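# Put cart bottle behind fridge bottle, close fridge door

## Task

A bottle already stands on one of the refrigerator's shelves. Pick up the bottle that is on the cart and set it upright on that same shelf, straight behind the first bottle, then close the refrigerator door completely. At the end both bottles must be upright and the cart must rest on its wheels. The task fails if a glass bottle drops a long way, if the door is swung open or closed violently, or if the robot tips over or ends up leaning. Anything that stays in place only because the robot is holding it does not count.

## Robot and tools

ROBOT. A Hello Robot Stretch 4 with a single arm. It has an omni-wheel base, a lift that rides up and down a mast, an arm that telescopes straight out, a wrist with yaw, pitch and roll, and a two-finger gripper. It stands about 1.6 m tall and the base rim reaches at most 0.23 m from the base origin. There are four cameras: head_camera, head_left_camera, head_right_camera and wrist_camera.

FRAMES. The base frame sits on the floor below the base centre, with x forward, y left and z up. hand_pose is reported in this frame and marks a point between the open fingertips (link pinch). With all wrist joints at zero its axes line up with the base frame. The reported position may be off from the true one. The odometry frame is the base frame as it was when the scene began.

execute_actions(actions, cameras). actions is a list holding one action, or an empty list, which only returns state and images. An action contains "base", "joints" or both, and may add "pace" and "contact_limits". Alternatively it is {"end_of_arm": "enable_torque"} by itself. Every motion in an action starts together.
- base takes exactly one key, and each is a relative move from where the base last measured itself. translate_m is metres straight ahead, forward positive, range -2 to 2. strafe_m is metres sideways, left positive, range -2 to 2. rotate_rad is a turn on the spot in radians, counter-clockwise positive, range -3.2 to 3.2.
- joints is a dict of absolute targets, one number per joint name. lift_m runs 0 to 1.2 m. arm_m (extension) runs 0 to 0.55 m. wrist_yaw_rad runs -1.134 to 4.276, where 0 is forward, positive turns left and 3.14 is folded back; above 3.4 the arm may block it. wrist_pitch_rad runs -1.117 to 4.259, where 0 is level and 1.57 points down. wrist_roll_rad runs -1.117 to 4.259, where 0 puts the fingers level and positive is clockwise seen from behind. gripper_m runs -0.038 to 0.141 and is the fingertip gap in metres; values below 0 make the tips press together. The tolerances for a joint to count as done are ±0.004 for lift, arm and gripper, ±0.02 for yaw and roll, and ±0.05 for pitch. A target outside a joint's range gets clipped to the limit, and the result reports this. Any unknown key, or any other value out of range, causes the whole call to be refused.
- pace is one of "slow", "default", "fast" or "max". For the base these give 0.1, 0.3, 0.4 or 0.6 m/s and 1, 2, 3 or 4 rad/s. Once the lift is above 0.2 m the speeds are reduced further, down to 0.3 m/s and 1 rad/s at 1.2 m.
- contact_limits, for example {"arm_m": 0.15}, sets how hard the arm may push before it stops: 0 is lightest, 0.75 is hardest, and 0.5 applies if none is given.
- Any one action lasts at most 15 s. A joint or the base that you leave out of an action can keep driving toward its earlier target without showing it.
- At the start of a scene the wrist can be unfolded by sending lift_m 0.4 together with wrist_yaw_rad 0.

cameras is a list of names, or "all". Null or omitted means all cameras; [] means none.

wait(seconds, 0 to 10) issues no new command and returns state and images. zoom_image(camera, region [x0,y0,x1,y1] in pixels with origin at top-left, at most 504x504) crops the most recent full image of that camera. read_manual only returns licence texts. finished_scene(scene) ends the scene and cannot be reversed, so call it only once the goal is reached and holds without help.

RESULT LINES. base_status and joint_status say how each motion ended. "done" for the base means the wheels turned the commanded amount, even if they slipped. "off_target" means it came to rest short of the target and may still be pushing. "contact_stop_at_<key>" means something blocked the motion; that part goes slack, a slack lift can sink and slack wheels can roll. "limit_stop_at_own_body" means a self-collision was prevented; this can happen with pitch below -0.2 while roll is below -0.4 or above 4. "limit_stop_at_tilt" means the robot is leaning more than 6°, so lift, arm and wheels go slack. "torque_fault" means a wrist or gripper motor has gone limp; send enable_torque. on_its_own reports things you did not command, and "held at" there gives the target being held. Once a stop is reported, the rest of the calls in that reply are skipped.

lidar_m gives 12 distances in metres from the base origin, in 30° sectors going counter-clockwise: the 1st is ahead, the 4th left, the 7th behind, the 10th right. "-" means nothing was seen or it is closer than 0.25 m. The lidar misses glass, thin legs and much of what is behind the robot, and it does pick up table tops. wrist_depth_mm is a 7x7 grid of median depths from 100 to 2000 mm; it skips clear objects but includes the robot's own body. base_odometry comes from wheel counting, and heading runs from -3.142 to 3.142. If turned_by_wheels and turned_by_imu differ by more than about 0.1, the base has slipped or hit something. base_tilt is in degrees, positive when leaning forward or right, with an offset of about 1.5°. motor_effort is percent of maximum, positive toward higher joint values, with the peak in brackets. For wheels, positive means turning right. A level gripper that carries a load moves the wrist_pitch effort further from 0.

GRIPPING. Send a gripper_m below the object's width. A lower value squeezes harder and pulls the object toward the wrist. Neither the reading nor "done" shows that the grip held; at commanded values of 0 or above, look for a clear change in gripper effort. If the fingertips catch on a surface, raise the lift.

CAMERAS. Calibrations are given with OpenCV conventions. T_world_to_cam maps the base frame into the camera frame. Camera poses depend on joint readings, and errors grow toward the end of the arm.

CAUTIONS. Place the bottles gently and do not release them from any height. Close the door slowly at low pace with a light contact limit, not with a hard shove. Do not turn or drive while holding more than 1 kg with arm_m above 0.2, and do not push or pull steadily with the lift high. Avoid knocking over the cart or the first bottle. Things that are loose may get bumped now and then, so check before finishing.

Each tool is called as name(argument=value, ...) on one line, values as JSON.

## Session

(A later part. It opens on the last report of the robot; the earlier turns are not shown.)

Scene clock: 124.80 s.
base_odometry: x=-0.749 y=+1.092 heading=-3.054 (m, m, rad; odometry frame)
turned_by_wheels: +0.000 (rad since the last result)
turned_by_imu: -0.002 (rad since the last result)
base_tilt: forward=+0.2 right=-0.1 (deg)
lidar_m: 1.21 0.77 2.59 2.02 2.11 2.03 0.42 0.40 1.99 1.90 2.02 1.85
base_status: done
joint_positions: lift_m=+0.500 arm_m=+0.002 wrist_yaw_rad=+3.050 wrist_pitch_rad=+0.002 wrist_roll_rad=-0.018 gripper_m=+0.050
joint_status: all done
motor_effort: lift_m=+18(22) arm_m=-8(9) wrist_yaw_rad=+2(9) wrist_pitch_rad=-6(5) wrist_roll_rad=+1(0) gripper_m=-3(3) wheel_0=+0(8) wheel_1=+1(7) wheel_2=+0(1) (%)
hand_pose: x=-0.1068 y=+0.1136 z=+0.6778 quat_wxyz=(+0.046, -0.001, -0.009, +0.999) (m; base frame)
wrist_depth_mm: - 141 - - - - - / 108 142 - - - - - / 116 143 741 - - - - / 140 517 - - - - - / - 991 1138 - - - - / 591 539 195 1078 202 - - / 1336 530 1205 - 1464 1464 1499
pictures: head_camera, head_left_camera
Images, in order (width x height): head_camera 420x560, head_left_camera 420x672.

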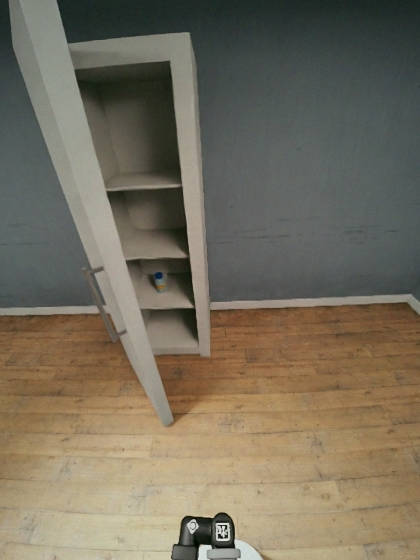

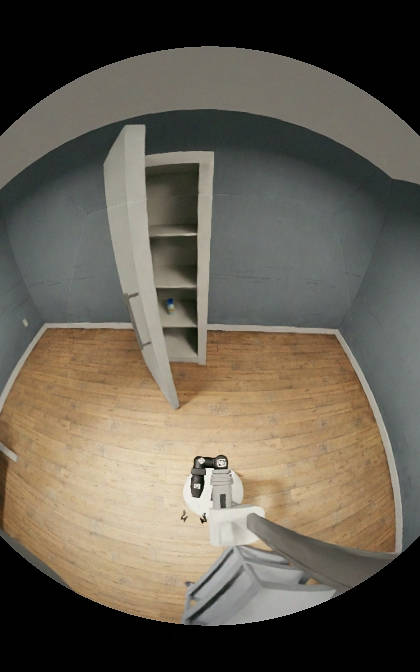

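execute_actions(actions=[{"base":{"translate_m":0.84}}], cameras=[])

execute_actions(actions=[{"base":{"strafe_m":0.42},"pace":"slow"}], cameras=["head_camera","head_left_camera"])

Scene clock: 137.80 s.
base_odometry: x=-1.585 y=+1.018 heading=-3.054 (m, m, rad; odometry frame)
turned_by_wheels: +0.000 (rad since the last result)
turned_by_imu: -0.004 (rad since the last result)
base_tilt: forward=+0.2 right=+0.0 (deg)
lidar_m: 0.36 0.38 0.44 0.28 0.27 2.89 1.24 1.47 2.01 1.93 1.34 0.94
base_status: done
joint_positions: lift_m=+0.500 arm_m=+0.002 wrist_yaw_rad=+3.050 wrist_pitch_rad=+0.002 wrist_roll_rad=-0.018 gripper_m=+0.050
joint_status: not commanded
motor_effort: lift_m=+18(18) arm_m=-8(8) wrist_yaw_rad=+2(2) wrist_pitch_rad=-5(5) wrist_roll_rad=+2(2) gripper_m=-3(2) wheel_0=-2(5) wheel_1=+0(5) wheel_2=+1(10) (%)
hand_pose: x=-0.1068 y=+0.1135 z=+0.6778 quat_wxyz=(+0.046, -0.001, -0.009, +0.999) (m; base frame)
wrist_depth_mm: - 141 - - - - 240 / 108 142 - - - - 241 / 116 143 1576 - - - 240 / 140 1576 - - - - 242 / - - 1430 - - - 241 / - 1756 195 1921 202 - 245 / 1464 1397 1430 - 1499 1366 245
pictures: none
No camera images: the call's "cameras" was empty. Leave "cameras" out to get every camera's image.

Scene clock: 143.23 s.
base_odometry: x=-1.548 y=+0.606 heading=-3.048 (m, m, rad; odometry frame)
turned_by_wheels: +0.007 (rad since the last result)
turned_by_imu: +0.000 (rad since the last result)
base_tilt: forward=+0.3 right=+0.1 (deg)
lidar_m: 0.37 0.27 0.25 - 0.25 0.28 1.55 1.37 2.45 2.35 1.36 0.40
base_status: strafe_m contact_stop (by the wheels' count: +0.414 of +0.420)
joint_positions: lift_m=+0.500 arm_m=+0.002 wrist_yaw_rad=+3.050 wrist_pitch_rad=+0.002 wrist_roll_rad=-0.018 gripper_m=+0.050
joint_status: not commanded
on_its_own: the wheels are slack since a contact_stop
motor_effort: lift_m=+18(19) arm_m=-8(8) wrist_yaw_rad=+1(2) wrist_pitch_rad=-5(5) wrist_roll_rad=-1(1) gripper_m=-2(2) wheel_0=+0(31) wheel_1=+0(34) wheel_2=+0(2) (%)
hand_pose: x=-0.1068 y=+0.1135 z=+0.6778 quat_wxyz=(+0.046, -0.001, -0.009, +0.999) (m; base frame)
wrist_depth_mm: - 141 - - 315 187 - / 108 142 - - 315 189 148 / 116 143 - - 317 189 149 / 140 1756 - - 317 190 149 / 1499 - - - 290 189 149 / 1537 1618 195 - 202 188 148 / 1430 1430 1576 - 286 167 -
pictures: head_camera, head_left_camera
Images, in order (width x height): head_camera 420x560, head_left_camera 420x672.

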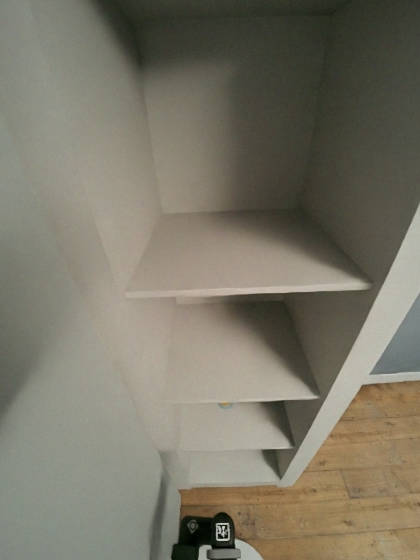

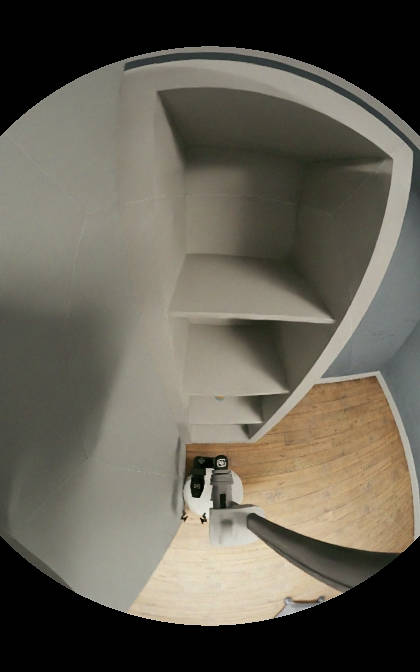

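execute_actions(actions=[{"base":{"strafe_m":-0.06},"pace":"slow"}], cameras=[])

execute_actions(actions=[{"base":{"translate_m":-0.75}}], cameras=["head_camera","head_left_camera","head_right_camera"])

execute_actions(actions=[{"base":{"rotate_rad":-2.4}}], cameras=["head_camera","head_left_camera"])

Scene clock: 151.43 s.
base_odometry: x=-1.554 y=+0.665 heading=-3.048 (m, m, rad; odometry frame)
turned_by_wheels: +0.000 (rad since the last result)
turned_by_imu: -0.002 (rad since the last result)
base_tilt: forward=+0.2 right=-0.1 (deg)
lidar_m: 0.37 0.34 0.26 0.25 0.25 2.88 1.43 1.35 2.38 2.28 1.35 0.39
base_status: done
joint_positions: lift_m=+0.500 arm_m=+0.002 wrist_yaw_rad=+3.050 wrist_pitch_rad=+0.002 wrist_roll_rad=-0.018 gripper_m=+0.050
joint_status: not commanded
motor_effort: lift_m=+19(19) arm_m=-9(8) wrist_yaw_rad=+1(1) wrist_pitch_rad=-5(6) wrist_roll_rad=+0(0) gripper_m=-2(3) wheel_0=+1(7) wheel_1=-3(6) wheel_2=-1(1) (%)
hand_pose: x=-0.1068 y=+0.1135 z=+0.6778 quat_wxyz=(+0.046, -0.001, -0.009, +0.999) (m; base frame)
wrist_depth_mm: - 141 - - - 289 221 / 108 142 - - - 290 223 / 116 143 - - - 290 223 / 140 1336 - - - 290 224 / - - - - - 290 224 / 1708 1576 195 1983 202 289 222 / 1464 1366 1537 - 1499 257 221
pictures: none
No camera images: the call's "cameras" was empty. Leave "cameras" out to get every camera's image.

Scene clock: 155.40 s.
base_odometry: x=-0.807 y=+0.735 heading=-3.048 (m, m, rad; odometry frame)
turned_by_wheels: +0.000 (rad since the last result)
turned_by_imu: +0.001 (rad since the last result)
base_tilt: forward=+0.3 right=+0.0 (deg)
lidar_m: 0.96 0.57 2.47 1.67 1.74 2.09 0.90 0.66 0.73 2.25 2.36 1.14
base_status: done
joint_positions: lift_m=+0.500 arm_m=+0.002 wrist_yaw_rad=+3.050 wrist_pitch_rad=+0.002 wrist_roll_rad=-0.018 gripper_m=+0.050
joint_status: not commanded
motor_effort: lift_m=+19(18) arm_m=-8(8) wrist_yaw_rad=+2(1) wrist_pitch_rad=-6(5) wrist_roll_rad=+2(1) gripper_m=-2(3) wheel_0=+1(5) wheel_1=+0(6) wheel_2=-1(9) (%)
hand_pose: x=-0.1068 y=+0.1135 z=+0.6778 quat_wxyz=(+0.046, -0.001, -0.009, +0.999) (m; base frame)
wrist_depth_mm: - 141 - - - - - / 108 142 - - - - - / 116 143 - - - - - / 140 1098 - - - - - / 1182 1118 - - - - - / 1205 1921 195 1983 202 - - / 1118 1078 1537 - 1464 1464 1499
pictures: head_camera, head_left_camera, head_right_camera
Images, in order (width x height): head_camera 420x560, head_left_camera 420x672, head_right_camera 420x672.

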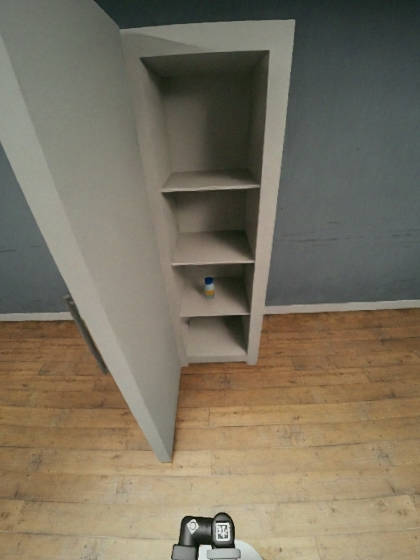

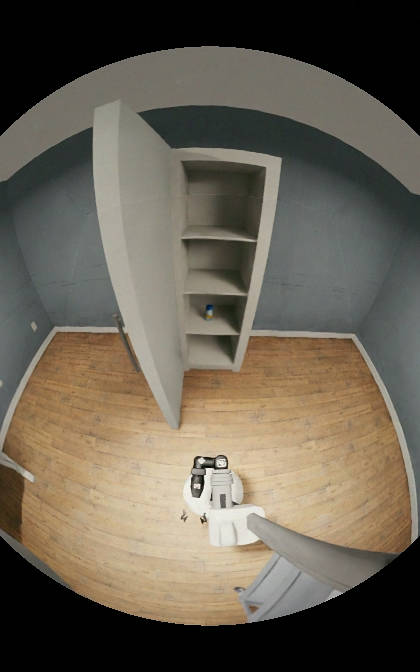

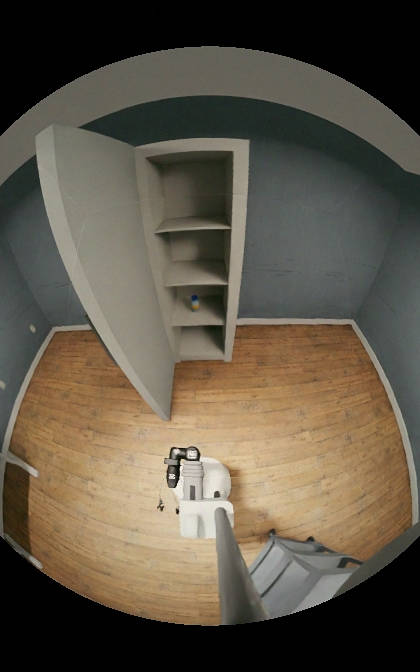

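Scene clock: 157.87 s.
base_odometry: x=-0.807 y=+0.735 heading=+0.836 (m, m, rad; odometry frame)
turned_by_wheels: -2.400 (rad since the last result)
turned_by_imu: -2.380 (rad since the last result)
base_tilt: forward=+0.2 right=+0.0 (deg)
lidar_m: 0.65 2.28 2.28 2.04 1.14 0.58 0.57 2.44 1.68 1.91 2.03 0.75
base_status: done
joint_positions: lift_m=+0.500 arm_m=+0.002 wrist_yaw_rad=+3.050 wrist_pitch_rad=+0.002 wrist_roll_rad=-0.018 gripper_m=+0.050
joint_status: not commanded
motor_effort: lift_m=+19(19) arm_m=-8(8) wrist_yaw_rad=+2(2) wrist_pitch_rad=-5(5) wrist_roll_rad=+0(1) gripper_m=-1(3) wheel_0=+1(7) wheel_1=+0(9) wheel_2=+0(6) (%)
hand_pose: x=-0.1068 y=+0.1135 z=+0.6778 quat_wxyz=(+0.046, -0.001, -0.009, +0.999) (m; base frame)
wrist_depth_mm: - 141 - 732 1098 1397 1336 / 108 142 - 732 1118 1464 1336 / 116 143 - 741 1118 1464 1308 / 141 - - 741 1138 1464 1366 / - - - 732 1160 1499 1255 / - - 195 715 202 1499 1366 / 1464 1397 1576 - 1205 1205 1205
pictures: head_camera, head_left_camera
Images, in order (width x height): head_camera 420x560, head_left_camera 420x672.

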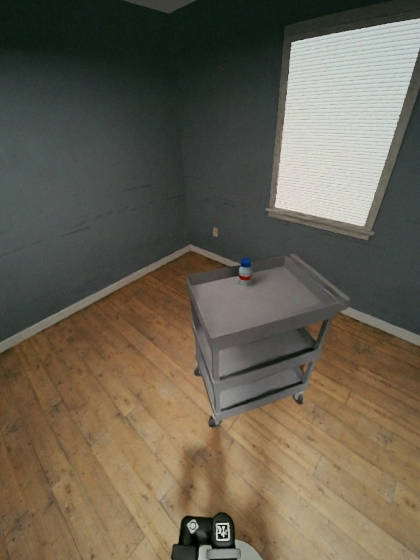

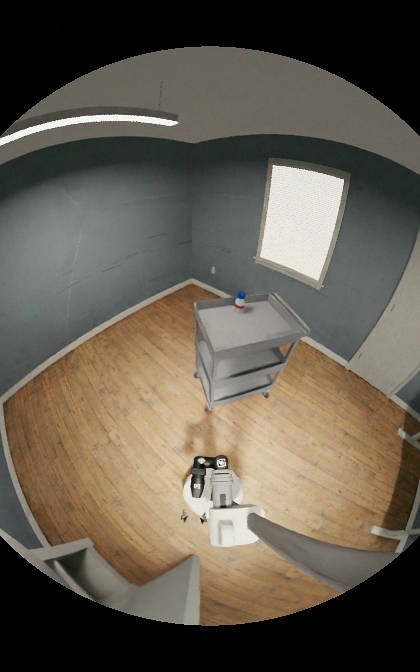

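execute_actions(actions=[{"base":{"rotate_rad":0.35},"joints":{"lift_m":0.84,"wrist_yaw_rad":0,"wrist_pitch_rad":0.25,"gripper_m":0.13}}], cameras=[])

execute_actions(actions=[{"base":{"strafe_m":-0.43}}], cameras=["head_camera","wrist_camera"])

Scene clock: 166.87 s.
base_odometry: x=-0.807 y=+0.735 heading=+1.186 (m, m, rad; odometry frame)
turned_by_wheels: +0.350 (rad since the last result)
turned_by_imu: +0.346 (rad since the last result)
base_tilt: forward=+0.1 right=+0.0 (deg)
lidar_m: 0.92 2.28 2.30 1.15 0.88 0.56 2.51 1.69 1.77 2.08 0.90 0.66
base_status: done
joint_positions: lift_m=+0.840 arm_m=+0.002 wrist_yaw_rad=+0.001 wrist_pitch_rad=+0.252 wrist_roll_rad=-0.018 gripper_m=+0.130
joint_status: all done
motor_effort: lift_m=+23(26) arm_m=-8(9) wrist_yaw_rad=+0(2) wrist_pitch_rad=-5(4) wrist_roll_rad=-2(2) gripper_m=+0(3) wheel_0=-1(3) wheel_1=+1(4) wheel_2=+0(4) (%)
hand_pose: x=+0.4518 y=-0.0873 z=+0.9461 quat_wxyz=(+0.992, -0.009, +0.126, +0.001) (m; base frame)
wrist_depth_mm: 1661 1808 - - - - 1661 / 1756 1921 - - - - 1708 / 1808 1983 - - - - 1708 / 1863 - - - 891 809 878 / 1921 - - - 603 459 459 / 1756 1618 1661 1808 496 469 469 / 1430 1430 1537 - 778 798 820
pictures: none
No camera images: the call's "cameras" was empty. Leave "cameras" out to get every camera's image.

Scene clock: 169.63 s.
base_odometry: x=-0.408 y=+0.574 heading=+1.186 (m, m, rad; odometry frame)
turned_by_wheels: +0.000 (rad since the last result)
turned_by_imu: -0.002 (rad since the last result)
base_tilt: forward=+0.1 right=+0.0 (deg)
lidar_m: 0.61 0.63 2.63 1.52 0.87 2.19 2.31 1.46 1.54 1.66 1.62 0.62
base_status: done
joint_positions: lift_m=+0.840 arm_m=+0.002 wrist_yaw_rad=+0.000 wrist_pitch_rad=+0.252 wrist_roll_rad=-0.018 gripper_m=+0.130
joint_status: not commanded
motor_effort: lift_m=+21(23) arm_m=-9(8) wrist_yaw_rad=+0(1) wrist_pitch_rad=-5(5) wrist_roll_rad=+0(2) gripper_m=+0(0) wheel_0=+1(8) wheel_1=+0(8) wheel_2=+1(1) (%)
hand_pose: x=+0.4518 y=-0.0873 z=+0.9462 quat_wxyz=(+0.992, -0.009, +0.126, +0.001) (m; base frame)
wrist_depth_mm: 1808 1983 - - - 1576 1308 / 1921 - - - - 1618 1366 / 1983 - - - - 1661 1366 / - 778 854 788 866 741 1397 / - 439 436 433 591 530 455 / 1618 449 442 433 442 433 439 / 1430 750 820 - 842 732 1430
pictures: head_camera, wrist_camera
camera_calibration (this result's frames):
wrist_camera: T_world_to_cam=[[-0.00406259, -0.999093, 0.0423872, -0.135287], [-0.267718, -0.0397537, -0.962677, 1.07921], [0.963489, -0.0152588, -0.267313, 0.0478629], [0, 0, 0, 1]] pos_world=[0.242259, -0.0915311, 1.05746]
Images, in order (width x height): head_camera 420x560, wrist_camera 616x392.

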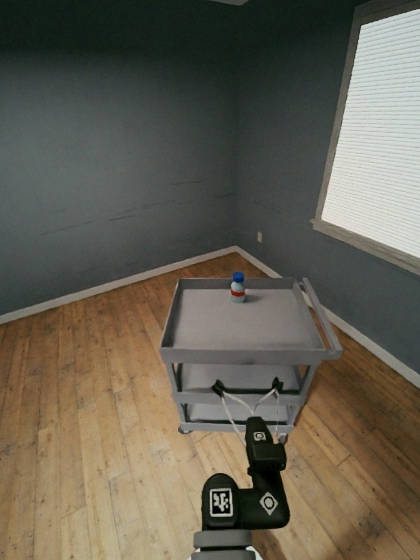

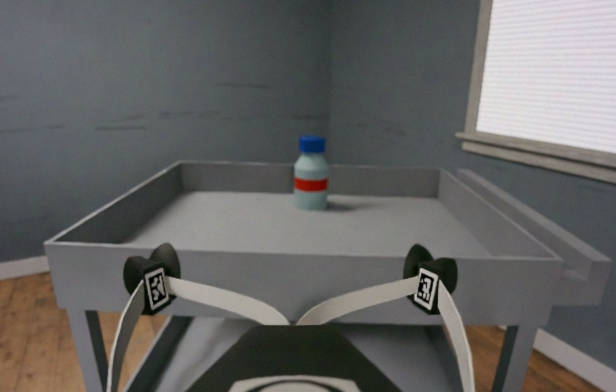

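execute_actions(actions=[{"base":{"strafe_m":-0.014}}], cameras=[])

execute_actions(actions=[{"base":{"translate_m":0.15},"joints":{"arm_m":0.25}}], cameras=[])

execute_actions(actions=[{"joints":{"lift_m":0.785}}], cameras=["wrist_camera","head_camera"])

Scene clock: 178.67 s.
base_odometry: x=-0.395 y=+0.569 heading=+1.186 (m, m, rad; odometry frame)
turned_by_wheels: +0.000 (rad since the last result)
turned_by_imu: -0.001 (rad since the last result)
base_tilt: forward=+0.1 right=-0.1 (deg)
lidar_m: 0.61 0.65 2.63 1.56 0.88 2.19 2.31 1.44 1.54 1.67 1.64 0.63
base_status: done
joint_positions: lift_m=+0.840 arm_m=+0.002 wrist_yaw_rad=+0.000 wrist_pitch_rad=+0.252 wrist_roll_rad=-0.018 gripper_m=+0.130
joint_status: not commanded
motor_effort: lift_m=+21(21) arm_m=-8(8) wrist_yaw_rad=+0(0) wrist_pitch_rad=-5(5) wrist_roll_rad=-1(2) gripper_m=+1(0) wheel_0=+0(8) wheel_1=-1(8) wheel_2=+0(1) (%)
hand_pose: x=+0.4518 y=-0.0873 z=+0.9462 quat_wxyz=(+0.992, -0.009, +0.126, +0.001) (m; base frame)
wrist_depth_mm: 1863 1983 - - - 1537 1308 / 1863 - - - - 1618 1366 / 1921 - - - - 1618 1336 / - 768 854 798 866 741 1397 / 480 436 433 591 591 504 459 / 1576 449 439 433 442 436 1336 / 1397 768 820 - 820 707 1397
pictures: none
No camera images: the call's "cameras" was empty. Leave "cameras" out to get every camera's image.

Scene clock: 180.53 s.
base_odometry: x=-0.339 y=+0.708 heading=+1.186 (m, m, rad; odometry frame)
turned_by_wheels: +0.000 (rad since the last result)
turned_by_imu: -0.001 (rad since the last result)
base_tilt: forward=+0.3 right=-0.1 (deg)
lidar_m: 0.46 0.50 2.47 1.63 0.97 1.03 2.44 1.58 1.66 1.61 1.56 0.46
base_status: done
joint_positions: lift_m=+0.840 arm_m=+0.248 wrist_yaw_rad=+0.000 wrist_pitch_rad=+0.252 wrist_roll_rad=-0.018 gripper_m=+0.130
joint_status: all done
motor_effort: lift_m=+21(21) arm_m=+9(8) wrist_yaw_rad=+0(0) wrist_pitch_rad=-5(5) wrist_roll_rad=+1(3) gripper_m=-1(0) wheel_0=-1(3) wheel_1=-1(6) wheel_2=+0(7) (%)
hand_pose: x=+0.6987 y=-0.0874 z=+0.9462 quat_wxyz=(+0.992, -0.009, +0.126, +0.001) (m; base frame)
wrist_depth_mm: 1537 1708 1921 - 1756 1397 1160 / 1618 1756 1983 - 1863 1430 1160 / 1661 1863 - - 1921 1464 1182 / 1756 1921 - - 1983 1499 1205 / 477 484 488 377 480 480 466 / 404 392 399 377 402 445 424 / 345 345 364 - 370 353 359
pictures: none
No camera images: the call's "cameras" was empty. Leave "cameras" out to get every camera's image.

Scene clock: 181.67 s.
base_odometry: x=-0.339 y=+0.708 heading=+1.186 (m, m, rad; odometry frame)
turned_by_wheels: +0.000 (rad since the last result)
turned_by_imu: +0.000 (rad since the last result)
base_tilt: forward=+0.2 right=-0.1 (deg)
lidar_m: 0.46 0.46 2.49 1.64 0.98 1.06 2.46 1.59 1.66 1.62 1.57 0.47
base_status: not commanded
joint_positions: lift_m=+0.785 arm_m=+0.248 wrist_yaw_rad=+0.000 wrist_pitch_rad=+0.252 wrist_roll_rad=-0.018 gripper_m=+0.130
joint_status: all done
motor_effort: lift_m=+18(22) arm_m=+9(8) wrist_yaw_rad=+1(0) wrist_pitch_rad=-5(4) wrist_roll_rad=+1(1) gripper_m=+1(2) wheel_0=-1(1) wheel_1=-1(1) wheel_2=+0(0) (%)
hand_pose: x=+0.6987 y=-0.0874 z=+0.8915 quat_wxyz=(+0.992, -0.009, +0.126, +0.001) (m; base frame)
wrist_depth_mm: 1537 1708 1863 - 1808 1397 1138 / 1618 1756 1983 - 1863 1430 1160 / 1661 1863 - - 1921 1464 1182 / 1661 477 473 359 466 462 1160 / 407 445 455 368 466 466 427 / 332 309 312 332 319 349 349 / 272 272 285 - 290 278 283
pictures: head_camera, wrist_camera
camera_calibration (this result's frames):
wrist_camera: T_world_to_cam=[[-0.00419921, -0.999092, 0.042387, -0.131906], [-0.267661, -0.0397178, -0.962694, 1.09263], [0.963504, -0.0153879, -0.267252, -0.204763], [0, 0, 0, 1]] pos_world=[0.489191, -0.0915404, 1.00274]
Images, in order (width x height): head_camera 420x560, wrist_camera 616x392.

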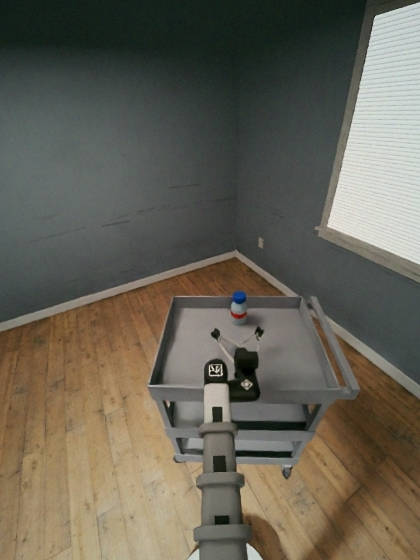

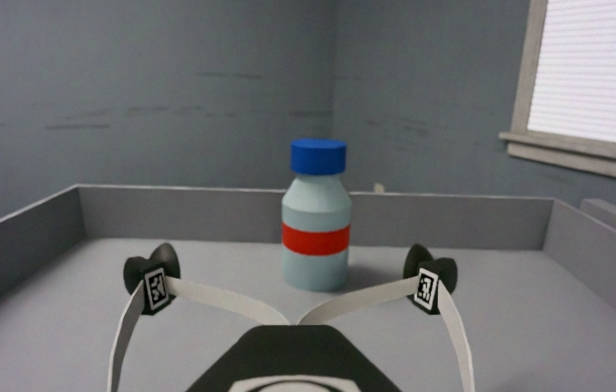

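execute_actions(actions=[{"base":{"strafe_m":-0.018},"joints":{"arm_m":0.415,"lift_m":0.77},"pace":"slow"}], cameras=["wrist_camera"])

Scene clock: 188.33 s.
base_odometry: x=-0.322 y=+0.701 heading=+1.186 (m, m, rad; odometry frame)
turned_by_wheels: +0.000 (rad since the last result)
turned_by_imu: -0.001 (rad since the last result)
base_tilt: forward=+0.2 right=+0.0 (deg)
lidar_m: 0.45 0.50 2.48 1.66 1.00 2.28 2.41 1.57 1.67 1.58 1.52 0.46
base_status: done
joint_positions: lift_m=+0.770 arm_m=+0.413 wrist_yaw_rad=+0.000 wrist_pitch_rad=+0.252 wrist_roll_rad=-0.018 gripper_m=+0.130
joint_status: all done
motor_effort: lift_m=+18(21) arm_m=+9(8) wrist_yaw_rad=+0(0) wrist_pitch_rad=-5(5) wrist_roll_rad=-1(1) gripper_m=+0(1) wheel_0=+1(5) wheel_1=-1(5) wheel_2=+0(0) (%)
hand_pose: x=+0.8637 y=-0.0874 z=+0.8765 quat_wxyz=(+0.992, -0.009, +0.126, +0.001) (m; base frame)
wrist_depth_mm: 1430 1576 1756 1983 1618 1281 1042 / 1464 1618 1863 - 1708 1308 1060 / 1537 1708 1921 - 1756 1336 1098 / 1618 1756 1983 180 1808 1366 1138 / 307 300 301 190 296 297 294 / 307 286 289 184 225 303 304 / 252 252 264 - 256 257 267
pictures: wrist_camera
camera_calibration (this result's frames):
wrist_camera: T_world_to_cam=[[-0.00420371, -0.999092, 0.042387, -0.130576], [-0.267662, -0.0397166, -0.962694, 1.12236], [0.963504, -0.0153923, -0.267252, -0.367706], [0, 0, 0, 1]] pos_world=[0.65415, -0.0915408, 0.987755]
Images, in order (width x height): wrist_camera 616x392.

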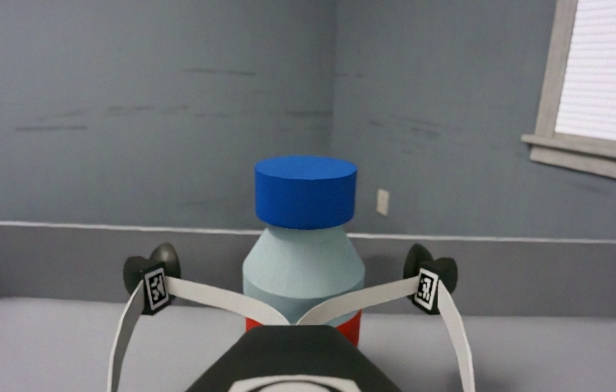

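execute_actions(actions=[{"joints":{"gripper_m":0.005}}], cameras=[])

execute_actions(actions=[{"joints":{"lift_m":0.9}}], cameras=["wrist_camera"])

execute_actions(actions=[{"base":{"translate_m":-0.2},"joints":{"arm_m":0.03}}], cameras=[])

execute_actions(actions=[{"base":{"rotate_rad":2.05},"pace":"slow"}])

Scene clock: 196.77 s.
base_odometry: x=-0.322 y=+0.701 heading=+1.186 (m, m, rad; odometry frame)
turned_by_wheels: +0.000 (rad since the last result)
turned_by_imu: -0.001 (rad since the last result)
base_tilt: forward=+0.2 right=+0.0 (deg)
lidar_m: 0.45 0.48 2.49 1.65 0.97 2.29 2.44 1.58 1.65 1.58 1.55 0.47
base_status: not commanded
joint_positions: lift_m=+0.770 arm_m=+0.413 wrist_yaw_rad=+0.000 wrist_pitch_rad=+0.256 wrist_roll_rad=-0.018 gripper_m=+0.005
joint_status: all done
motor_effort: lift_m=+19(20) arm_m=+8(9) wrist_yaw_rad=+1(5) wrist_pitch_rad=-17(17) wrist_roll_rad=+1(1) gripper_m=-18(20) wheel_0=+0(2) wheel_1=-1(1) wheel_2=+0(0) (%)
hand_pose: x=+0.8634 y=-0.0875 z=+0.8752 quat_wxyz=(+0.992, -0.009, +0.128, +0.001) (m; base frame)
wrist_depth_mm: 1430 1618 1756 1983 1661 1281 1042 / 1464 1661 1808 - 1756 1308 1078 / 1537 1756 1863 - 1756 1336 1098 / 1576 1808 1921 158 1863 1397 1138 / 307 303 211 168 296 297 297 / 301 176 178 164 188 300 303 / 247 246 254 - 263 252 262
pictures: none
No camera images: the call's "cameras" was empty. Leave "cameras" out to get every camera's image.

Scene clock: 198.37 s.
base_odometry: x=-0.322 y=+0.701 heading=+1.186 (m, m, rad; odometry frame)
turned_by_wheels: +0.000 (rad since the last result)
turned_by_imu: +0.000 (rad since the last result)
base_tilt: forward=+0.2 right=-0.1 (deg)
lidar_m: 0.43 0.49 2.46 1.66 0.98 2.29 2.44 1.54 1.66 1.59 1.53 0.45
base_status: not commanded
joint_positions: lift_m=+0.900 arm_m=+0.413 wrist_yaw_rad=+0.000 wrist_pitch_rad=+0.256 wrist_roll_rad=-0.018 gripper_m=+0.005
joint_status: all done
motor_effort: lift_m=+25(24) arm_m=+9(8) wrist_yaw_rad=+1(1) wrist_pitch_rad=-17(18) wrist_roll_rad=+1(0) gripper_m=-19(19) wheel_0=+1(0) wheel_1=-1(1) wheel_2=+0(0) (%)
hand_pose: x=+0.8634 y=-0.0875 z=+1.0048 quat_wxyz=(+0.992, -0.009, +0.128, +0.001) (m; base frame)
wrist_depth_mm: 1430 1576 1756 - 1661 1281 1042 / 1464 1618 1808 - 1708 1308 1060 / 1537 1756 1921 - 1756 1336 1098 / 1576 1756 1983 158 1808 1366 1098 / 1661 1808 210 168 1756 1397 1160 / 1708 176 177 164 188 1308 1182 / 347 343 345 - 1618 334 1118
pictures: wrist_camera
camera_calibration (this result's frames):
wrist_camera: T_world_to_cam=[[-0.00437617, -0.999091, 0.0424053, -0.135981], [-0.271694, -0.0396226, -0.961568, 1.24813], [0.962374, -0.0157293, -0.271274, -0.328186], [0, 0, 0, 1]] pos_world=[0.654351, -0.0915652, 1.1169]
Images, in order (width x height): wrist_camera 616x392.

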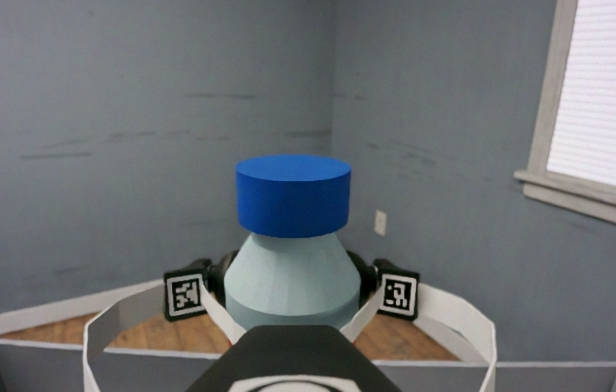

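Scene clock: 200.60 s.
base_odometry: x=-0.398 y=+0.516 heading=+1.186 (m, m, rad; odometry frame)
turned_by_wheels: +0.000 (rad since the last result)
turned_by_imu: +0.000 (rad since the last result)
base_tilt: forward=+0.2 right=+0.0 (deg)
lidar_m: 0.42 0.70 2.66 1.58 0.87 2.20 2.24 1.39 1.50 1.68 1.63 0.68
base_status: done
joint_positions: lift_m=+0.900 arm_m=+0.032 wrist_yaw_rad=+0.000 wrist_pitch_rad=+0.256 wrist_roll_rad=-0.018 gripper_m=+0.005
joint_status: all done
motor_effort: lift_m=+25(25) arm_m=-8(10) wrist_yaw_rad=+1(1) wrist_pitch_rad=-18(18) wrist_roll_rad=+1(0) gripper_m=-18(19) wheel_0=+1(5) wheel_1=-1(5) wheel_2=+0(9) (%)
hand_pose: x=+0.4815 y=-0.0875 z=+1.0047 quat_wxyz=(+0.992, -0.009, +0.128, +0.001) (m; base frame)
wrist_depth_mm: 1863 - - - - 1576 1308 / 1921 - - - - 1618 1336 / 1983 - - - - 1661 1366 / - - 904 158 917 1618 1397 / - 654 210 168 723 640 1397 / 496 176 178 164 188 462 1336 / 1464 904 842 - 842 1464 1464
pictures: none
No camera images: the call's "cameras" was empty. Leave "cameras" out to get every camera's image.

Scene clock: 203.93 s.
base_odometry: x=-0.398 y=+0.516 heading=-3.048 (m, m, rad; odometry frame)
turned_by_wheels: +2.050 (rad since the last result)
turned_by_imu: +2.032 (rad since the last result)
base_tilt: forward=+0.3 right=-0.1 (deg)
lidar_m: 0.40 2.16 2.26 1.40 1.45 1.68 1.63 0.68 0.65 0.68 2.68 1.58
base_status: done
joint_positions: lift_m=+0.900 arm_m=+0.032 wrist_yaw_rad=+0.000 wrist_pitch_rad=+0.256 wrist_roll_rad=-0.018 gripper_m=+0.005
joint_status: not commanded
motor_effort: lift_m=+25(25) arm_m=-9(8) wrist_yaw_rad=+0(1) wrist_pitch_rad=-17(18) wrist_roll_rad=+0(1) gripper_m=-21(20) wheel_0=-1(6) wheel_1=-1(4) wheel_2=-2(5) (%)
hand_pose: x=+0.4815 y=-0.0874 z=+1.0047 quat_wxyz=(+0.992, -0.009, +0.128, +0.001) (m; base frame)
wrist_depth_mm: 1708 1708 585 1464 1336 1708 1756 / 1756 1756 615 1661 1499 1863 1808 / 1863 1863 750 1576 1499 1921 1921 / 1983 1983 661 158 1661 - - / - - 211 167 1499 - - / 1863 176 178 164 187 1863 1921 / 1499 1499 1537 - 1576 1537 1576
pictures: head_camera, head_left_camera, head_right_camera, wrist_camera
camera_calibration (this result's frames):
wrist_camera: T_world_to_cam=[[-0.00394775, -0.999093, 0.0424023, -0.137736], [-0.271835, -0.0397337, -0.961523, 1.14435], [0.962336, -0.0153223, -0.271431, 0.03955], [0, 0, 0, 1]] pos_world=[0.272469, -0.0915358, 1.11689]
Images, in order (width x height): head_camera 420x560, head_left_camera 420x672, head_right_camera 420x672, wrist_camera 616x392.

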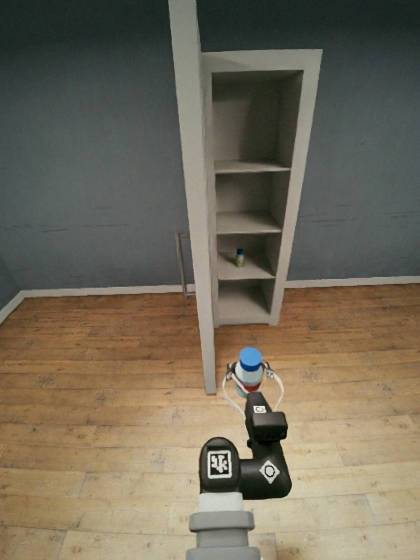

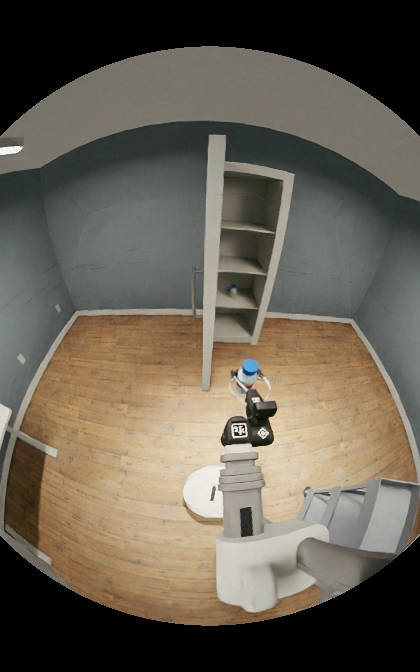

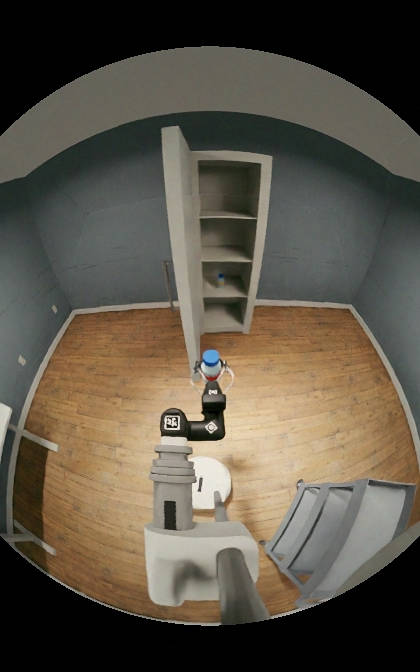

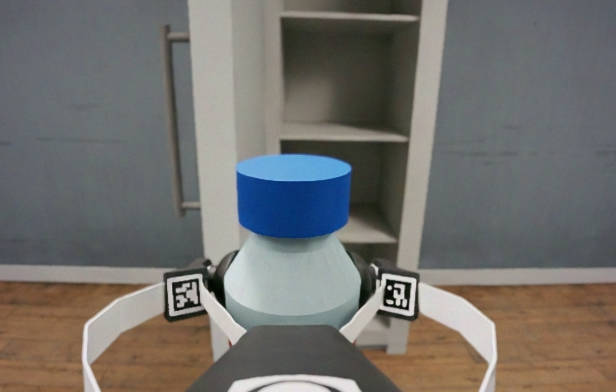

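execute_actions(actions=[{"base":{"strafe_m":-0.22},"joints":{"lift_m":0.53}}], cameras=[])

execute_actions(actions=[{"base":{"translate_m":0.65}}], cameras=["head_camera","wrist_camera","head_left_camera"])

Scene clock: 218.43 s.
base_odometry: x=-0.418 y=+0.735 heading=-3.048 (m, m, rad; odometry frame)
turned_by_wheels: +0.000 (rad since the last result)
turned_by_imu: -0.002 (rad since the last result)
base_tilt: forward=+0.2 right=-0.1 (deg)
lidar_m: 0.93 0.90 2.50 1.61 1.65 1.70 0.66 0.50 0.45 0.49 2.42 2.16
base_status: done
joint_positions: lift_m=+0.530 arm_m=+0.032 wrist_yaw_rad=+0.000 wrist_pitch_rad=+0.256 wrist_roll_rad=-0.018 gripper_m=+0.005
joint_status: all done
motor_effort: lift_m=+20(23) arm_m=-9(9) wrist_yaw_rad=+1(2) wrist_pitch_rad=-18(18) wrist_roll_rad=+0(2) gripper_m=-22(19) wheel_0=-1(8) wheel_1=+0(8) wheel_2=+0(2) (%)
hand_pose: x=+0.4815 y=-0.0875 z=+0.6351 quat_wxyz=(+0.992, -0.009, +0.128, +0.001) (m; base frame)
wrist_depth_mm: 1118 715 1308 1576 1708 1756 1756 / 1708 723 1397 1661 1808 1808 1863 / 1808 732 1308 1464 1863 1921 1921 / 1983 741 1229 158 1983 1983 1983 / 1618 741 210 168 1708 1708 1708 / 1229 176 177 164 188 1229 1281 / 991 798 1025 - 1060 1025 1042
pictures: none
No camera images: the call's "cameras" was empty. Leave "cameras" out to get every camera's image.

Scene clock: 222.07 s.
base_odometry: x=-1.065 y=+0.674 heading=-3.048 (m, m, rad; odometry frame)
turned_by_wheels: +0.000 (rad since the last result)
turned_by_imu: -0.003 (rad since the last result)
base_tilt: forward=+0.2 right=+0.0 (deg)
lidar_m: 0.85 0.33 0.32 1.92 1.69 2.32 1.14 0.91 2.40 2.32 2.02 0.91
base_status: done
joint_positions: lift_m=+0.530 arm_m=+0.032 wrist_yaw_rad=+0.000 wrist_pitch_rad=+0.256 wrist_roll_rad=-0.018 gripper_m=+0.005
joint_status: not commanded
motor_effort: lift_m=+21(20) arm_m=-9(8) wrist_yaw_rad=+1(2) wrist_pitch_rad=-17(18) wrist_roll_rad=+1(1) gripper_m=-20(20) wheel_0=-2(6) wheel_1=-2(4) wheel_2=+1(9) (%)
hand_pose: x=+0.4815 y=-0.0874 z=+0.6351 quat_wxyz=(+0.992, -0.009, +0.128, +0.001) (m; base frame)
wrist_depth_mm: 466 615 960 976 654 1098 1118 / 473 621 1008 1025 654 1160 1182 / 473 621 976 1060 654 1229 1205 / 477 654 691 158 668 1281 1281 / 473 676 211 167 699 1336 1366 / 473 176 178 164 188 1205 1281 / 473 741 842 - 842 1008 1025
pictures: head_camera, head_left_camera, wrist_camera
camera_calibration (this result's frames):
wrist_camera: T_world_to_cam=[[-0.00425817, -0.999092, 0.0424021, -0.121999], [-0.271806, -0.0396498, -0.961535, 0.788929], [0.962343, -0.0156195, -0.27139, -0.0608106], [0, 0, 0, 1]] pos_world=[0.272437, -0.0915574, 0.747253]
Images, in order (width x height): head_camera 420x560, head_left_camera 420x672, wrist_camera 616x392.

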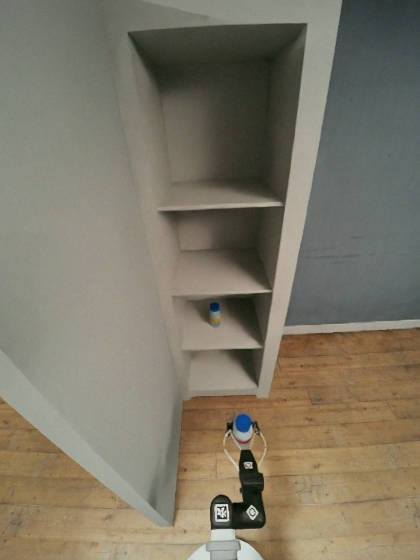

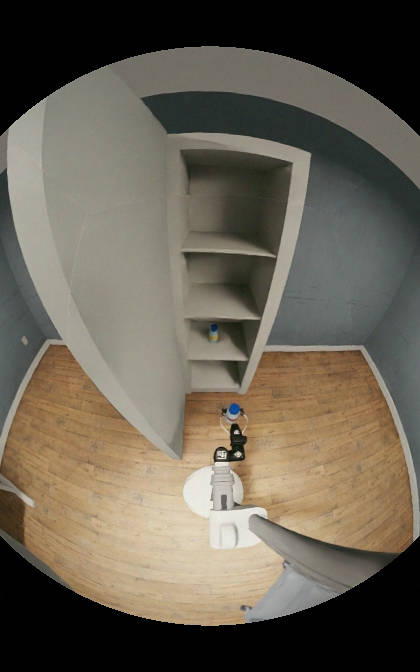

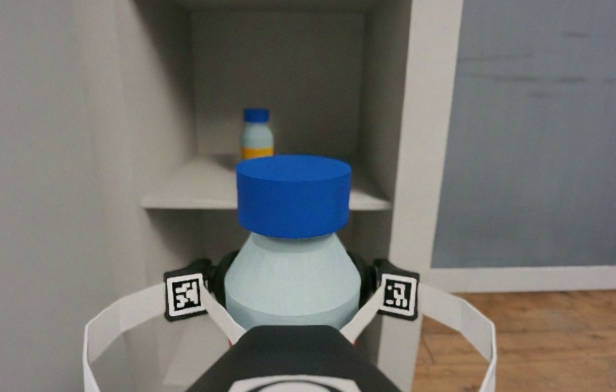

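execute_actions(actions=[{"base":{"strafe_m":-0.025},"joints":{"lift_m":0.56},"pace":"slow"}], cameras=[])

execute_actions(actions=[{"base":{"translate_m":0.17},"joints":{"arm_m":0.4},"pace":"slow"}], cameras=["head_camera","wrist_camera"])

Scene clock: 235.57 s.
base_odometry: x=-1.068 y=+0.699 heading=-3.048 (m, m, rad; odometry frame)
turned_by_wheels: +0.000 (rad since the last result)
turned_by_imu: -0.001 (rad since the last result)
base_tilt: forward=+0.2 right=+0.0 (deg)
lidar_m: 0.45 0.34 0.32 1.93 1.75 2.36 1.10 0.88 2.41 2.27 2.01 0.90
base_status: done
joint_positions: lift_m=+0.560 arm_m=+0.032 wrist_yaw_rad=+0.000 wrist_pitch_rad=+0.256 wrist_roll_rad=-0.018 gripper_m=+0.005
joint_status: all done
motor_effort: lift_m=+25(19) arm_m=-8(9) wrist_yaw_rad=+1(1) wrist_pitch_rad=-17(18) wrist_roll_rad=-1(1) gripper_m=-20(20) wheel_0=+1(3) wheel_1=+0(5) wheel_2=+0(2) (%)
hand_pose: x=+0.4815 y=-0.0874 z=+0.6647 quat_wxyz=(+0.992, -0.009, +0.128, +0.001) (m; base frame)
wrist_depth_mm: 504 668 976 976 574 1098 1118 / 508 676 1008 1008 603 1160 1160 / 512 683 1042 1060 640 1205 1205 / 512 676 732 158 668 1281 1281 / 512 683 211 168 691 1336 1366 / 508 176 178 164 188 1281 1336 / 508 750 891 - 976 1060 1078
pictures: none
No camera images: the call's "cameras" was empty. Leave "cameras" out to get every camera's image.

Scene clock: 240.53 s.
base_odometry: x=-1.237 y=+0.683 heading=-3.048 (m, m, rad; odometry frame)
turned_by_wheels: +0.000 (rad since the last result)
turned_by_imu: -0.002 (rad since the last result)
base_tilt: forward=+0.2 right=+0.0 (deg)
lidar_m: 0.68 0.34 0.25 0.29 1.77 2.36 1.25 1.03 2.38 2.30 1.79 0.72
base_status: done
joint_positions: lift_m=+0.560 arm_m=+0.398 wrist_yaw_rad=+0.000 wrist_pitch_rad=+0.256 wrist_roll_rad=-0.018 gripper_m=+0.005
joint_status: all done
motor_effort: lift_m=+25(25) arm_m=+9(10) wrist_yaw_rad=+1(1) wrist_pitch_rad=-17(17) wrist_roll_rad=+1(2) gripper_m=-19(19) wheel_0=-1(5) wheel_1=+0(3) wheel_2=-1(6) (%)
hand_pose: x=+0.8484 y=-0.0874 z=+0.6647 quat_wxyz=(+0.992, -0.009, +0.128, +0.001) (m; base frame)
wrist_depth_mm: 430 466 466 469 469 300 220 / 433 484 488 492 488 301 222 / 439 504 512 508 512 301 222 / 439 525 525 158 530 300 222 / 439 290 211 167 504 298 222 / 389 176 178 164 187 260 220 / 322 307 310 - 343 277 218
pictures: head_camera, wrist_camera
camera_calibration (this result's frames):
wrist_camera: T_world_to_cam=[[-0.00422078, -0.999092, 0.042402, -0.121714], [-0.27179, -0.03966, -0.961539, 0.917114], [0.962347, -0.0155829, -0.271376, -0.405838], [0, 0, 0, 1]] pos_world=[0.639306, -0.0915548, 0.776867]
Images, in order (width x height): head_camera 420x560, wrist_camera 616x392.

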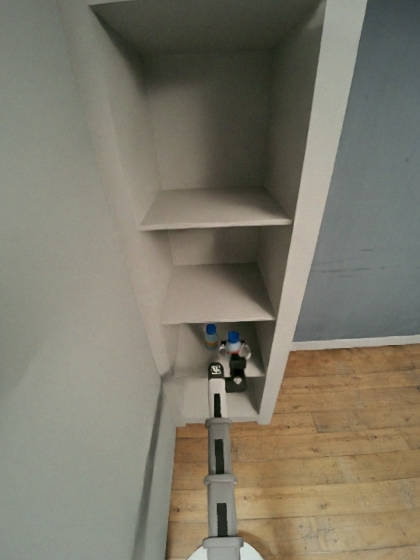

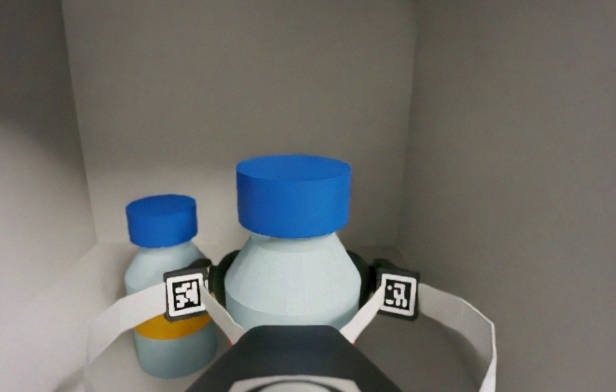

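execute_actions(actions=[{"joints":{"arm_m":0.5},"pace":"slow"}], cameras=[])

execute_actions(actions=[{"joints":{"lift_m":0.52},"pace":"slow"}], cameras=["wrist_camera"])

Scene clock: 252.73 s.
base_odometry: x=-1.237 y=+0.683 heading=-3.048 (m, m, rad; odometry frame)
turned_by_wheels: +0.000 (rad since the last result)
turned_by_imu: -0.001 (rad since the last result)
base_tilt: forward=+0.2 right=+0.0 (deg)
lidar_m: 0.70 0.35 0.25 0.28 1.78 2.37 1.24 1.05 2.39 2.30 1.75 0.73
base_status: not commanded
joint_positions: lift_m=+0.560 arm_m=+0.498 wrist_yaw_rad=+0.000 wrist_pitch_rad=+0.256 wrist_roll_rad=-0.018 gripper_m=+0.005
joint_status: all done
motor_effort: lift_m=+25(25) arm_m=+9(10) wrist_yaw_rad=+1(1) wrist_pitch_rad=-17(18) wrist_roll_rad=+1(3) gripper_m=-20(20) wheel_0=-1(0) wheel_1=+1(1) wheel_2=-1(1) (%)
hand_pose: x=+0.9484 y=-0.0874 z=+0.6647 quat_wxyz=(+0.992, -0.009, +0.128, +0.001) (m; base frame)
wrist_depth_mm: 368 373 373 375 377 301 222 / 382 387 392 394 394 303 224 / 402 407 407 407 415 303 224 / 418 427 424 158 433 303 224 / 402 439 210 168 449 301 223 / 357 176 177 164 188 263 222 / 303 196 332 - 343 277 220
pictures: none
No camera images: the call's "cameras" was empty. Leave "cameras" out to get every camera's image.

Scene clock: 253.90 s.
base_odometry: x=-1.237 y=+0.683 heading=-3.048 (m, m, rad; odometry frame)
turned_by_wheels: +0.000 (rad since the last result)
turned_by_imu: +0.000 (rad since the last result)
base_tilt: forward=+0.3 right=-0.1 (deg)
lidar_m: 0.69 0.35 0.25 0.30 1.80 2.34 1.26 1.05 2.39 2.28 1.76 0.72
base_status: not commanded
joint_positions: lift_m=+0.520 arm_m=+0.498 wrist_yaw_rad=+0.000 wrist_pitch_rad=+0.256 wrist_roll_rad=-0.018 gripper_m=+0.005
joint_status: all done
motor_effort: lift_m=+20(24) arm_m=+9(9) wrist_yaw_rad=+1(1) wrist_pitch_rad=-17(17) wrist_roll_rad=+1(1) gripper_m=-19(19) wheel_0=-1(1) wheel_1=+1(1) wheel_2=-1(1) (%)
hand_pose: x=+0.9484 y=-0.0874 z=+0.6251 quat_wxyz=(+0.992, -0.009, +0.128, +0.001) (m; base frame)
wrist_depth_mm: 370 373 373 375 375 300 222 / 382 387 389 394 397 303 223 / 402 404 407 407 415 303 224 / 296 208 427 158 433 304 223 / 175 186 210 167 449 301 223 / 178 176 178 164 188 262 221 / 185 187 277 - 287 264 220
pictures: wrist_camera
camera_calibration (this result's frames):
wrist_camera: T_world_to_cam=[[-0.00421178, -0.999092, 0.0424027, -0.11962], [-0.271901, -0.0396614, -0.961508, 0.90629], [0.962316, -0.015579, -0.271487, -0.512718], [0, 0, 0, 1]] pos_world=[0.739314, -0.0915545, 0.737281]
Images, in order (width x height): wrist_camera 616x392.

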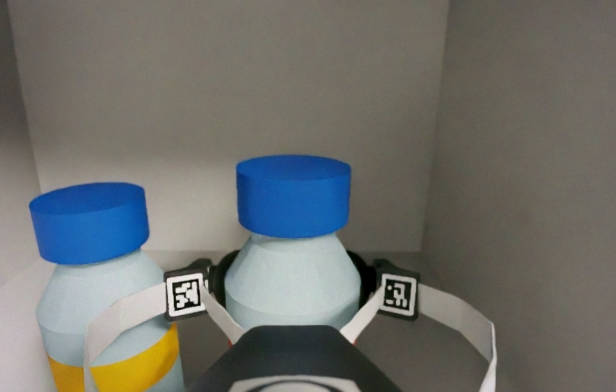

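execute_actions(actions=[{"joints":{"lift_m":0.503},"pace":"slow"}], cameras=["wrist_camera"])

Scene clock: 259.10 s.
base_odometry: x=-1.237 y=+0.683 heading=-3.048 (m, m, rad; odometry frame)
turned_by_wheels: +0.000 (rad since the last result)
turned_by_imu: -0.001 (rad since the last result)
base_tilt: forward=+0.2 right=+0.1 (deg)
lidar_m: 0.70 0.35 0.25 0.30 1.78 2.32 1.27 1.04 2.40 2.28 1.81 0.74
base_status: not commanded
joint_positions: lift_m=+0.503 arm_m=+0.498 wrist_yaw_rad=+0.000 wrist_pitch_rad=+0.256 wrist_roll_rad=-0.018 gripper_m=+0.005
joint_status: all done
motor_effort: lift_m=+20(15) arm_m=+9(9) wrist_yaw_rad=+1(1) wrist_pitch_rad=-18(18) wrist_roll_rad=-1(0) gripper_m=-19(20) wheel_0=-1(0) wheel_1=+1(0) wheel_2=-1(1) (%)
hand_pose: x=+0.9484 y=-0.0874 z=+0.6081 quat_wxyz=(+0.992, -0.009, +0.128, +0.001) (m; base frame)
wrist_depth_mm: 368 373 375 375 377 301 221 / 382 387 389 394 397 303 224 / 399 402 410 410 415 303 224 / 163 180 427 158 433 303 224 / 174 184 210 168 418 301 223 / 171 172 177 164 188 263 221 / 185 187 254 - 264 252 220
pictures: wrist_camera
camera_calibration (this result's frames):
wrist_camera: T_world_to_cam=[[-0.00421139, -0.999092, 0.0424024, -0.1189], [-0.27191, -0.039661, -0.961505, 0.889957], [0.962313, -0.0155789, -0.271497, -0.517325], [0, 0, 0, 1]] pos_world=[0.739317, -0.0915545, 0.720288]
Images, in order (width x height): wrist_camera 616x392.

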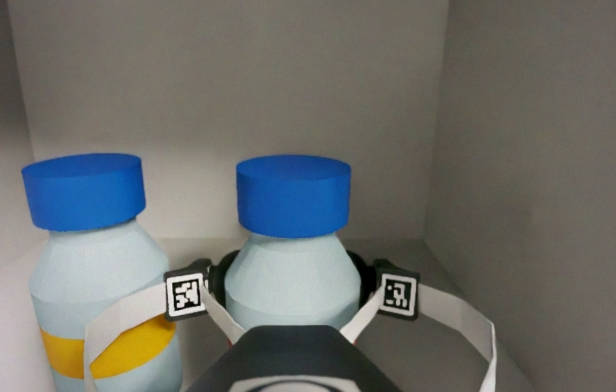

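execute_actions(actions=[{"joints":{"lift_m":0.497},"pace":"slow"}], cameras=[])

execute_actions(actions=[{"joints":{"gripper_m":0.075,"lift_m":0.5},"pace":"slow"}], cameras=["wrist_camera"])

execute_actions(actions=[{"joints":{"arm_m":0.25},"pace":"slow"}], cameras=["wrist_camera"])

Scene clock: 264.30 s.
base_odometry: x=-1.237 y=+0.683 heading=-3.048 (m, m, rad; odometry frame)
turned_by_wheels: +0.000 (rad since the last result)
turned_by_imu: -0.001 (rad since the last result)
base_tilt: forward=+0.2 right=+0.0 (deg)
lidar_m: 0.69 0.34 0.25 0.34 1.77 2.35 1.23 1.02 2.37 2.30 1.79 0.73
base_status: not commanded
joint_positions: lift_m=+0.497 arm_m=+0.498 wrist_yaw_rad=+0.000 wrist_pitch_rad=+0.252 wrist_roll_rad=-0.018 gripper_m=+0.005
joint_status: all done
motor_effort: lift_m=+17(17) arm_m=+9(9) wrist_yaw_rad=+2(1) wrist_pitch_rad=-4(17) wrist_roll_rad=+1(1) gripper_m=-19(19) wheel_0=-1(1) wheel_1=+0(1) wheel_2=-1(1) (%)
hand_pose: x=+0.9487 y=-0.0875 z=+0.6037 quat_wxyz=(+0.992, -0.009, +0.125, +0.001) (m; base frame)
wrist_depth_mm: 368 373 375 379 379 301 222 / 384 389 392 394 397 303 224 / 397 402 410 407 415 303 224 / 161 181 424 158 433 303 224 / 173 182 211 168 415 301 223 / 170 171 177 163 187 262 221 / 182 187 252 - 260 250 219
pictures: none
No camera images: the call's "cameras" was empty. Leave "cameras" out to get every camera's image.

Scene clock: 267.00 s.
base_odometry: x=-1.237 y=+0.683 heading=-3.048 (m, m, rad; odometry frame)
turned_by_wheels: +0.000 (rad since the last result)
turned_by_imu: -0.001 (rad since the last result)
base_tilt: forward=+0.2 right=+0.0 (deg)
lidar_m: 0.70 0.34 0.25 0.28 1.78 2.38 1.25 1.04 2.39 2.30 1.77 0.72
base_status: not commanded
joint_positions: lift_m=+0.500 arm_m=+0.498 wrist_yaw_rad=+0.000 wrist_pitch_rad=+0.252 wrist_roll_rad=-0.018 gripper_m=+0.075
joint_status: all done
motor_effort: lift_m=+22(23) arm_m=+9(9) wrist_yaw_rad=+2(2) wrist_pitch_rad=-4(11) wrist_roll_rad=+0(0) gripper_m=-1(17) wheel_0=-1(0) wheel_1=+1(0) wheel_2=-1(1) (%)
hand_pose: x=+0.9487 y=-0.0875 z=+0.6062 quat_wxyz=(+0.992, -0.009, +0.126, +0.001) (m; base frame)
wrist_depth_mm: 368 373 375 375 379 300 222 / 382 387 392 394 397 303 224 / 397 404 410 407 415 303 224 / 163 180 424 176 433 303 224 / 174 186 216 187 415 301 222 / 171 174 191 182 207 289 221 / 182 180 258 - 254 246 220
pictures: wrist_camera
camera_calibration (this result's frames):
wrist_camera: T_world_to_cam=[[-0.00480441, -0.99909, 0.0423824, -0.118354], [-0.267504, -0.0395542, -0.962744, 0.884771], [0.963545, -0.0159629, -0.267071, -0.522021], [0, 0, 0, 1]] pos_world=[0.739102, -0.0915823, 0.717408]
Images, in order (width x height): wrist_camera 616x392.

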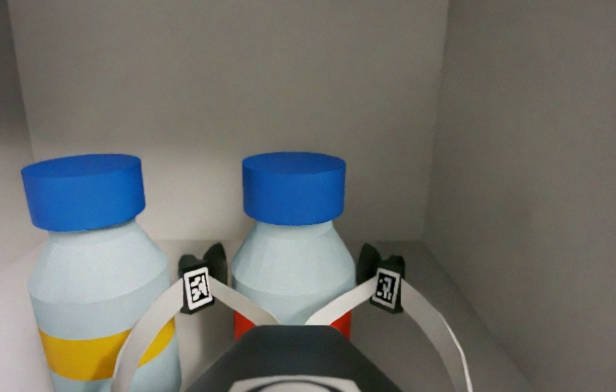

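Scene clock: 270.77 s.
base_odometry: x=-1.237 y=+0.683 heading=-3.048 (m, m, rad; odometry frame)
turned_by_wheels: +0.000 (rad since the last result)
turned_by_imu: -0.001 (rad since the last result)
base_tilt: forward=+0.1 right=+0.0 (deg)
lidar_m: 0.70 0.33 0.25 0.32 1.79 2.36 1.24 1.07 2.37 2.29 1.77 0.74
base_status: not commanded
joint_positions: lift_m=+0.500 arm_m=+0.252 wrist_yaw_rad=+0.000 wrist_pitch_rad=+0.252 wrist_roll_rad=-0.018 gripper_m=+0.075
joint_status: all done
motor_effort: lift_m=+22(22) arm_m=-9(10) wrist_yaw_rad=+1(2) wrist_pitch_rad=-5(6) wrist_roll_rad=+0(1) gripper_m=-2(2) wheel_0=+0(1) wheel_1=+0(0) wheel_2=-1(1) (%)
hand_pose: x=+0.7019 y=-0.0875 z=+0.6061 quat_wxyz=(+0.992, -0.009, +0.126, +0.001) (m; base frame)
wrist_depth_mm: 433 597 603 609 569 296 219 / 436 621 627 634 569 297 220 / 439 640 418 433 569 300 228 / 439 585 427 442 525 298 236 / 394 410 415 418 410 297 249 / 303 306 283 315 208 291 264 / 424 544 768 - 436 278 279
pictures: wrist_camera
camera_calibration (this result's frames):
wrist_camera: T_world_to_cam=[[-0.00454619, -0.999091, 0.0423832, -0.119649], [-0.267708, -0.0396207, -0.962685, 0.818789], [0.963489, -0.0157229, -0.267285, -0.28402], [0, 0, 0, 1]] pos_world=[0.492302, -0.0915649, 0.717393]
Images, in order (width x height): wrist_camera 616x392.

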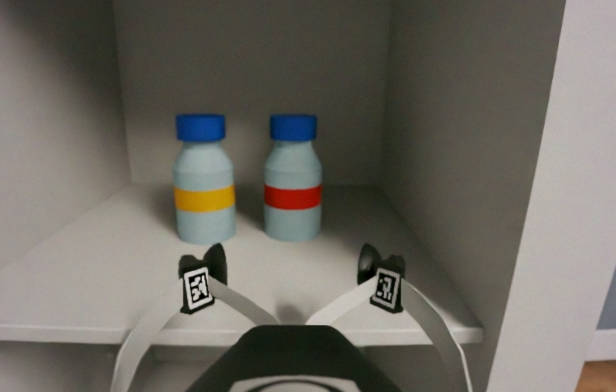

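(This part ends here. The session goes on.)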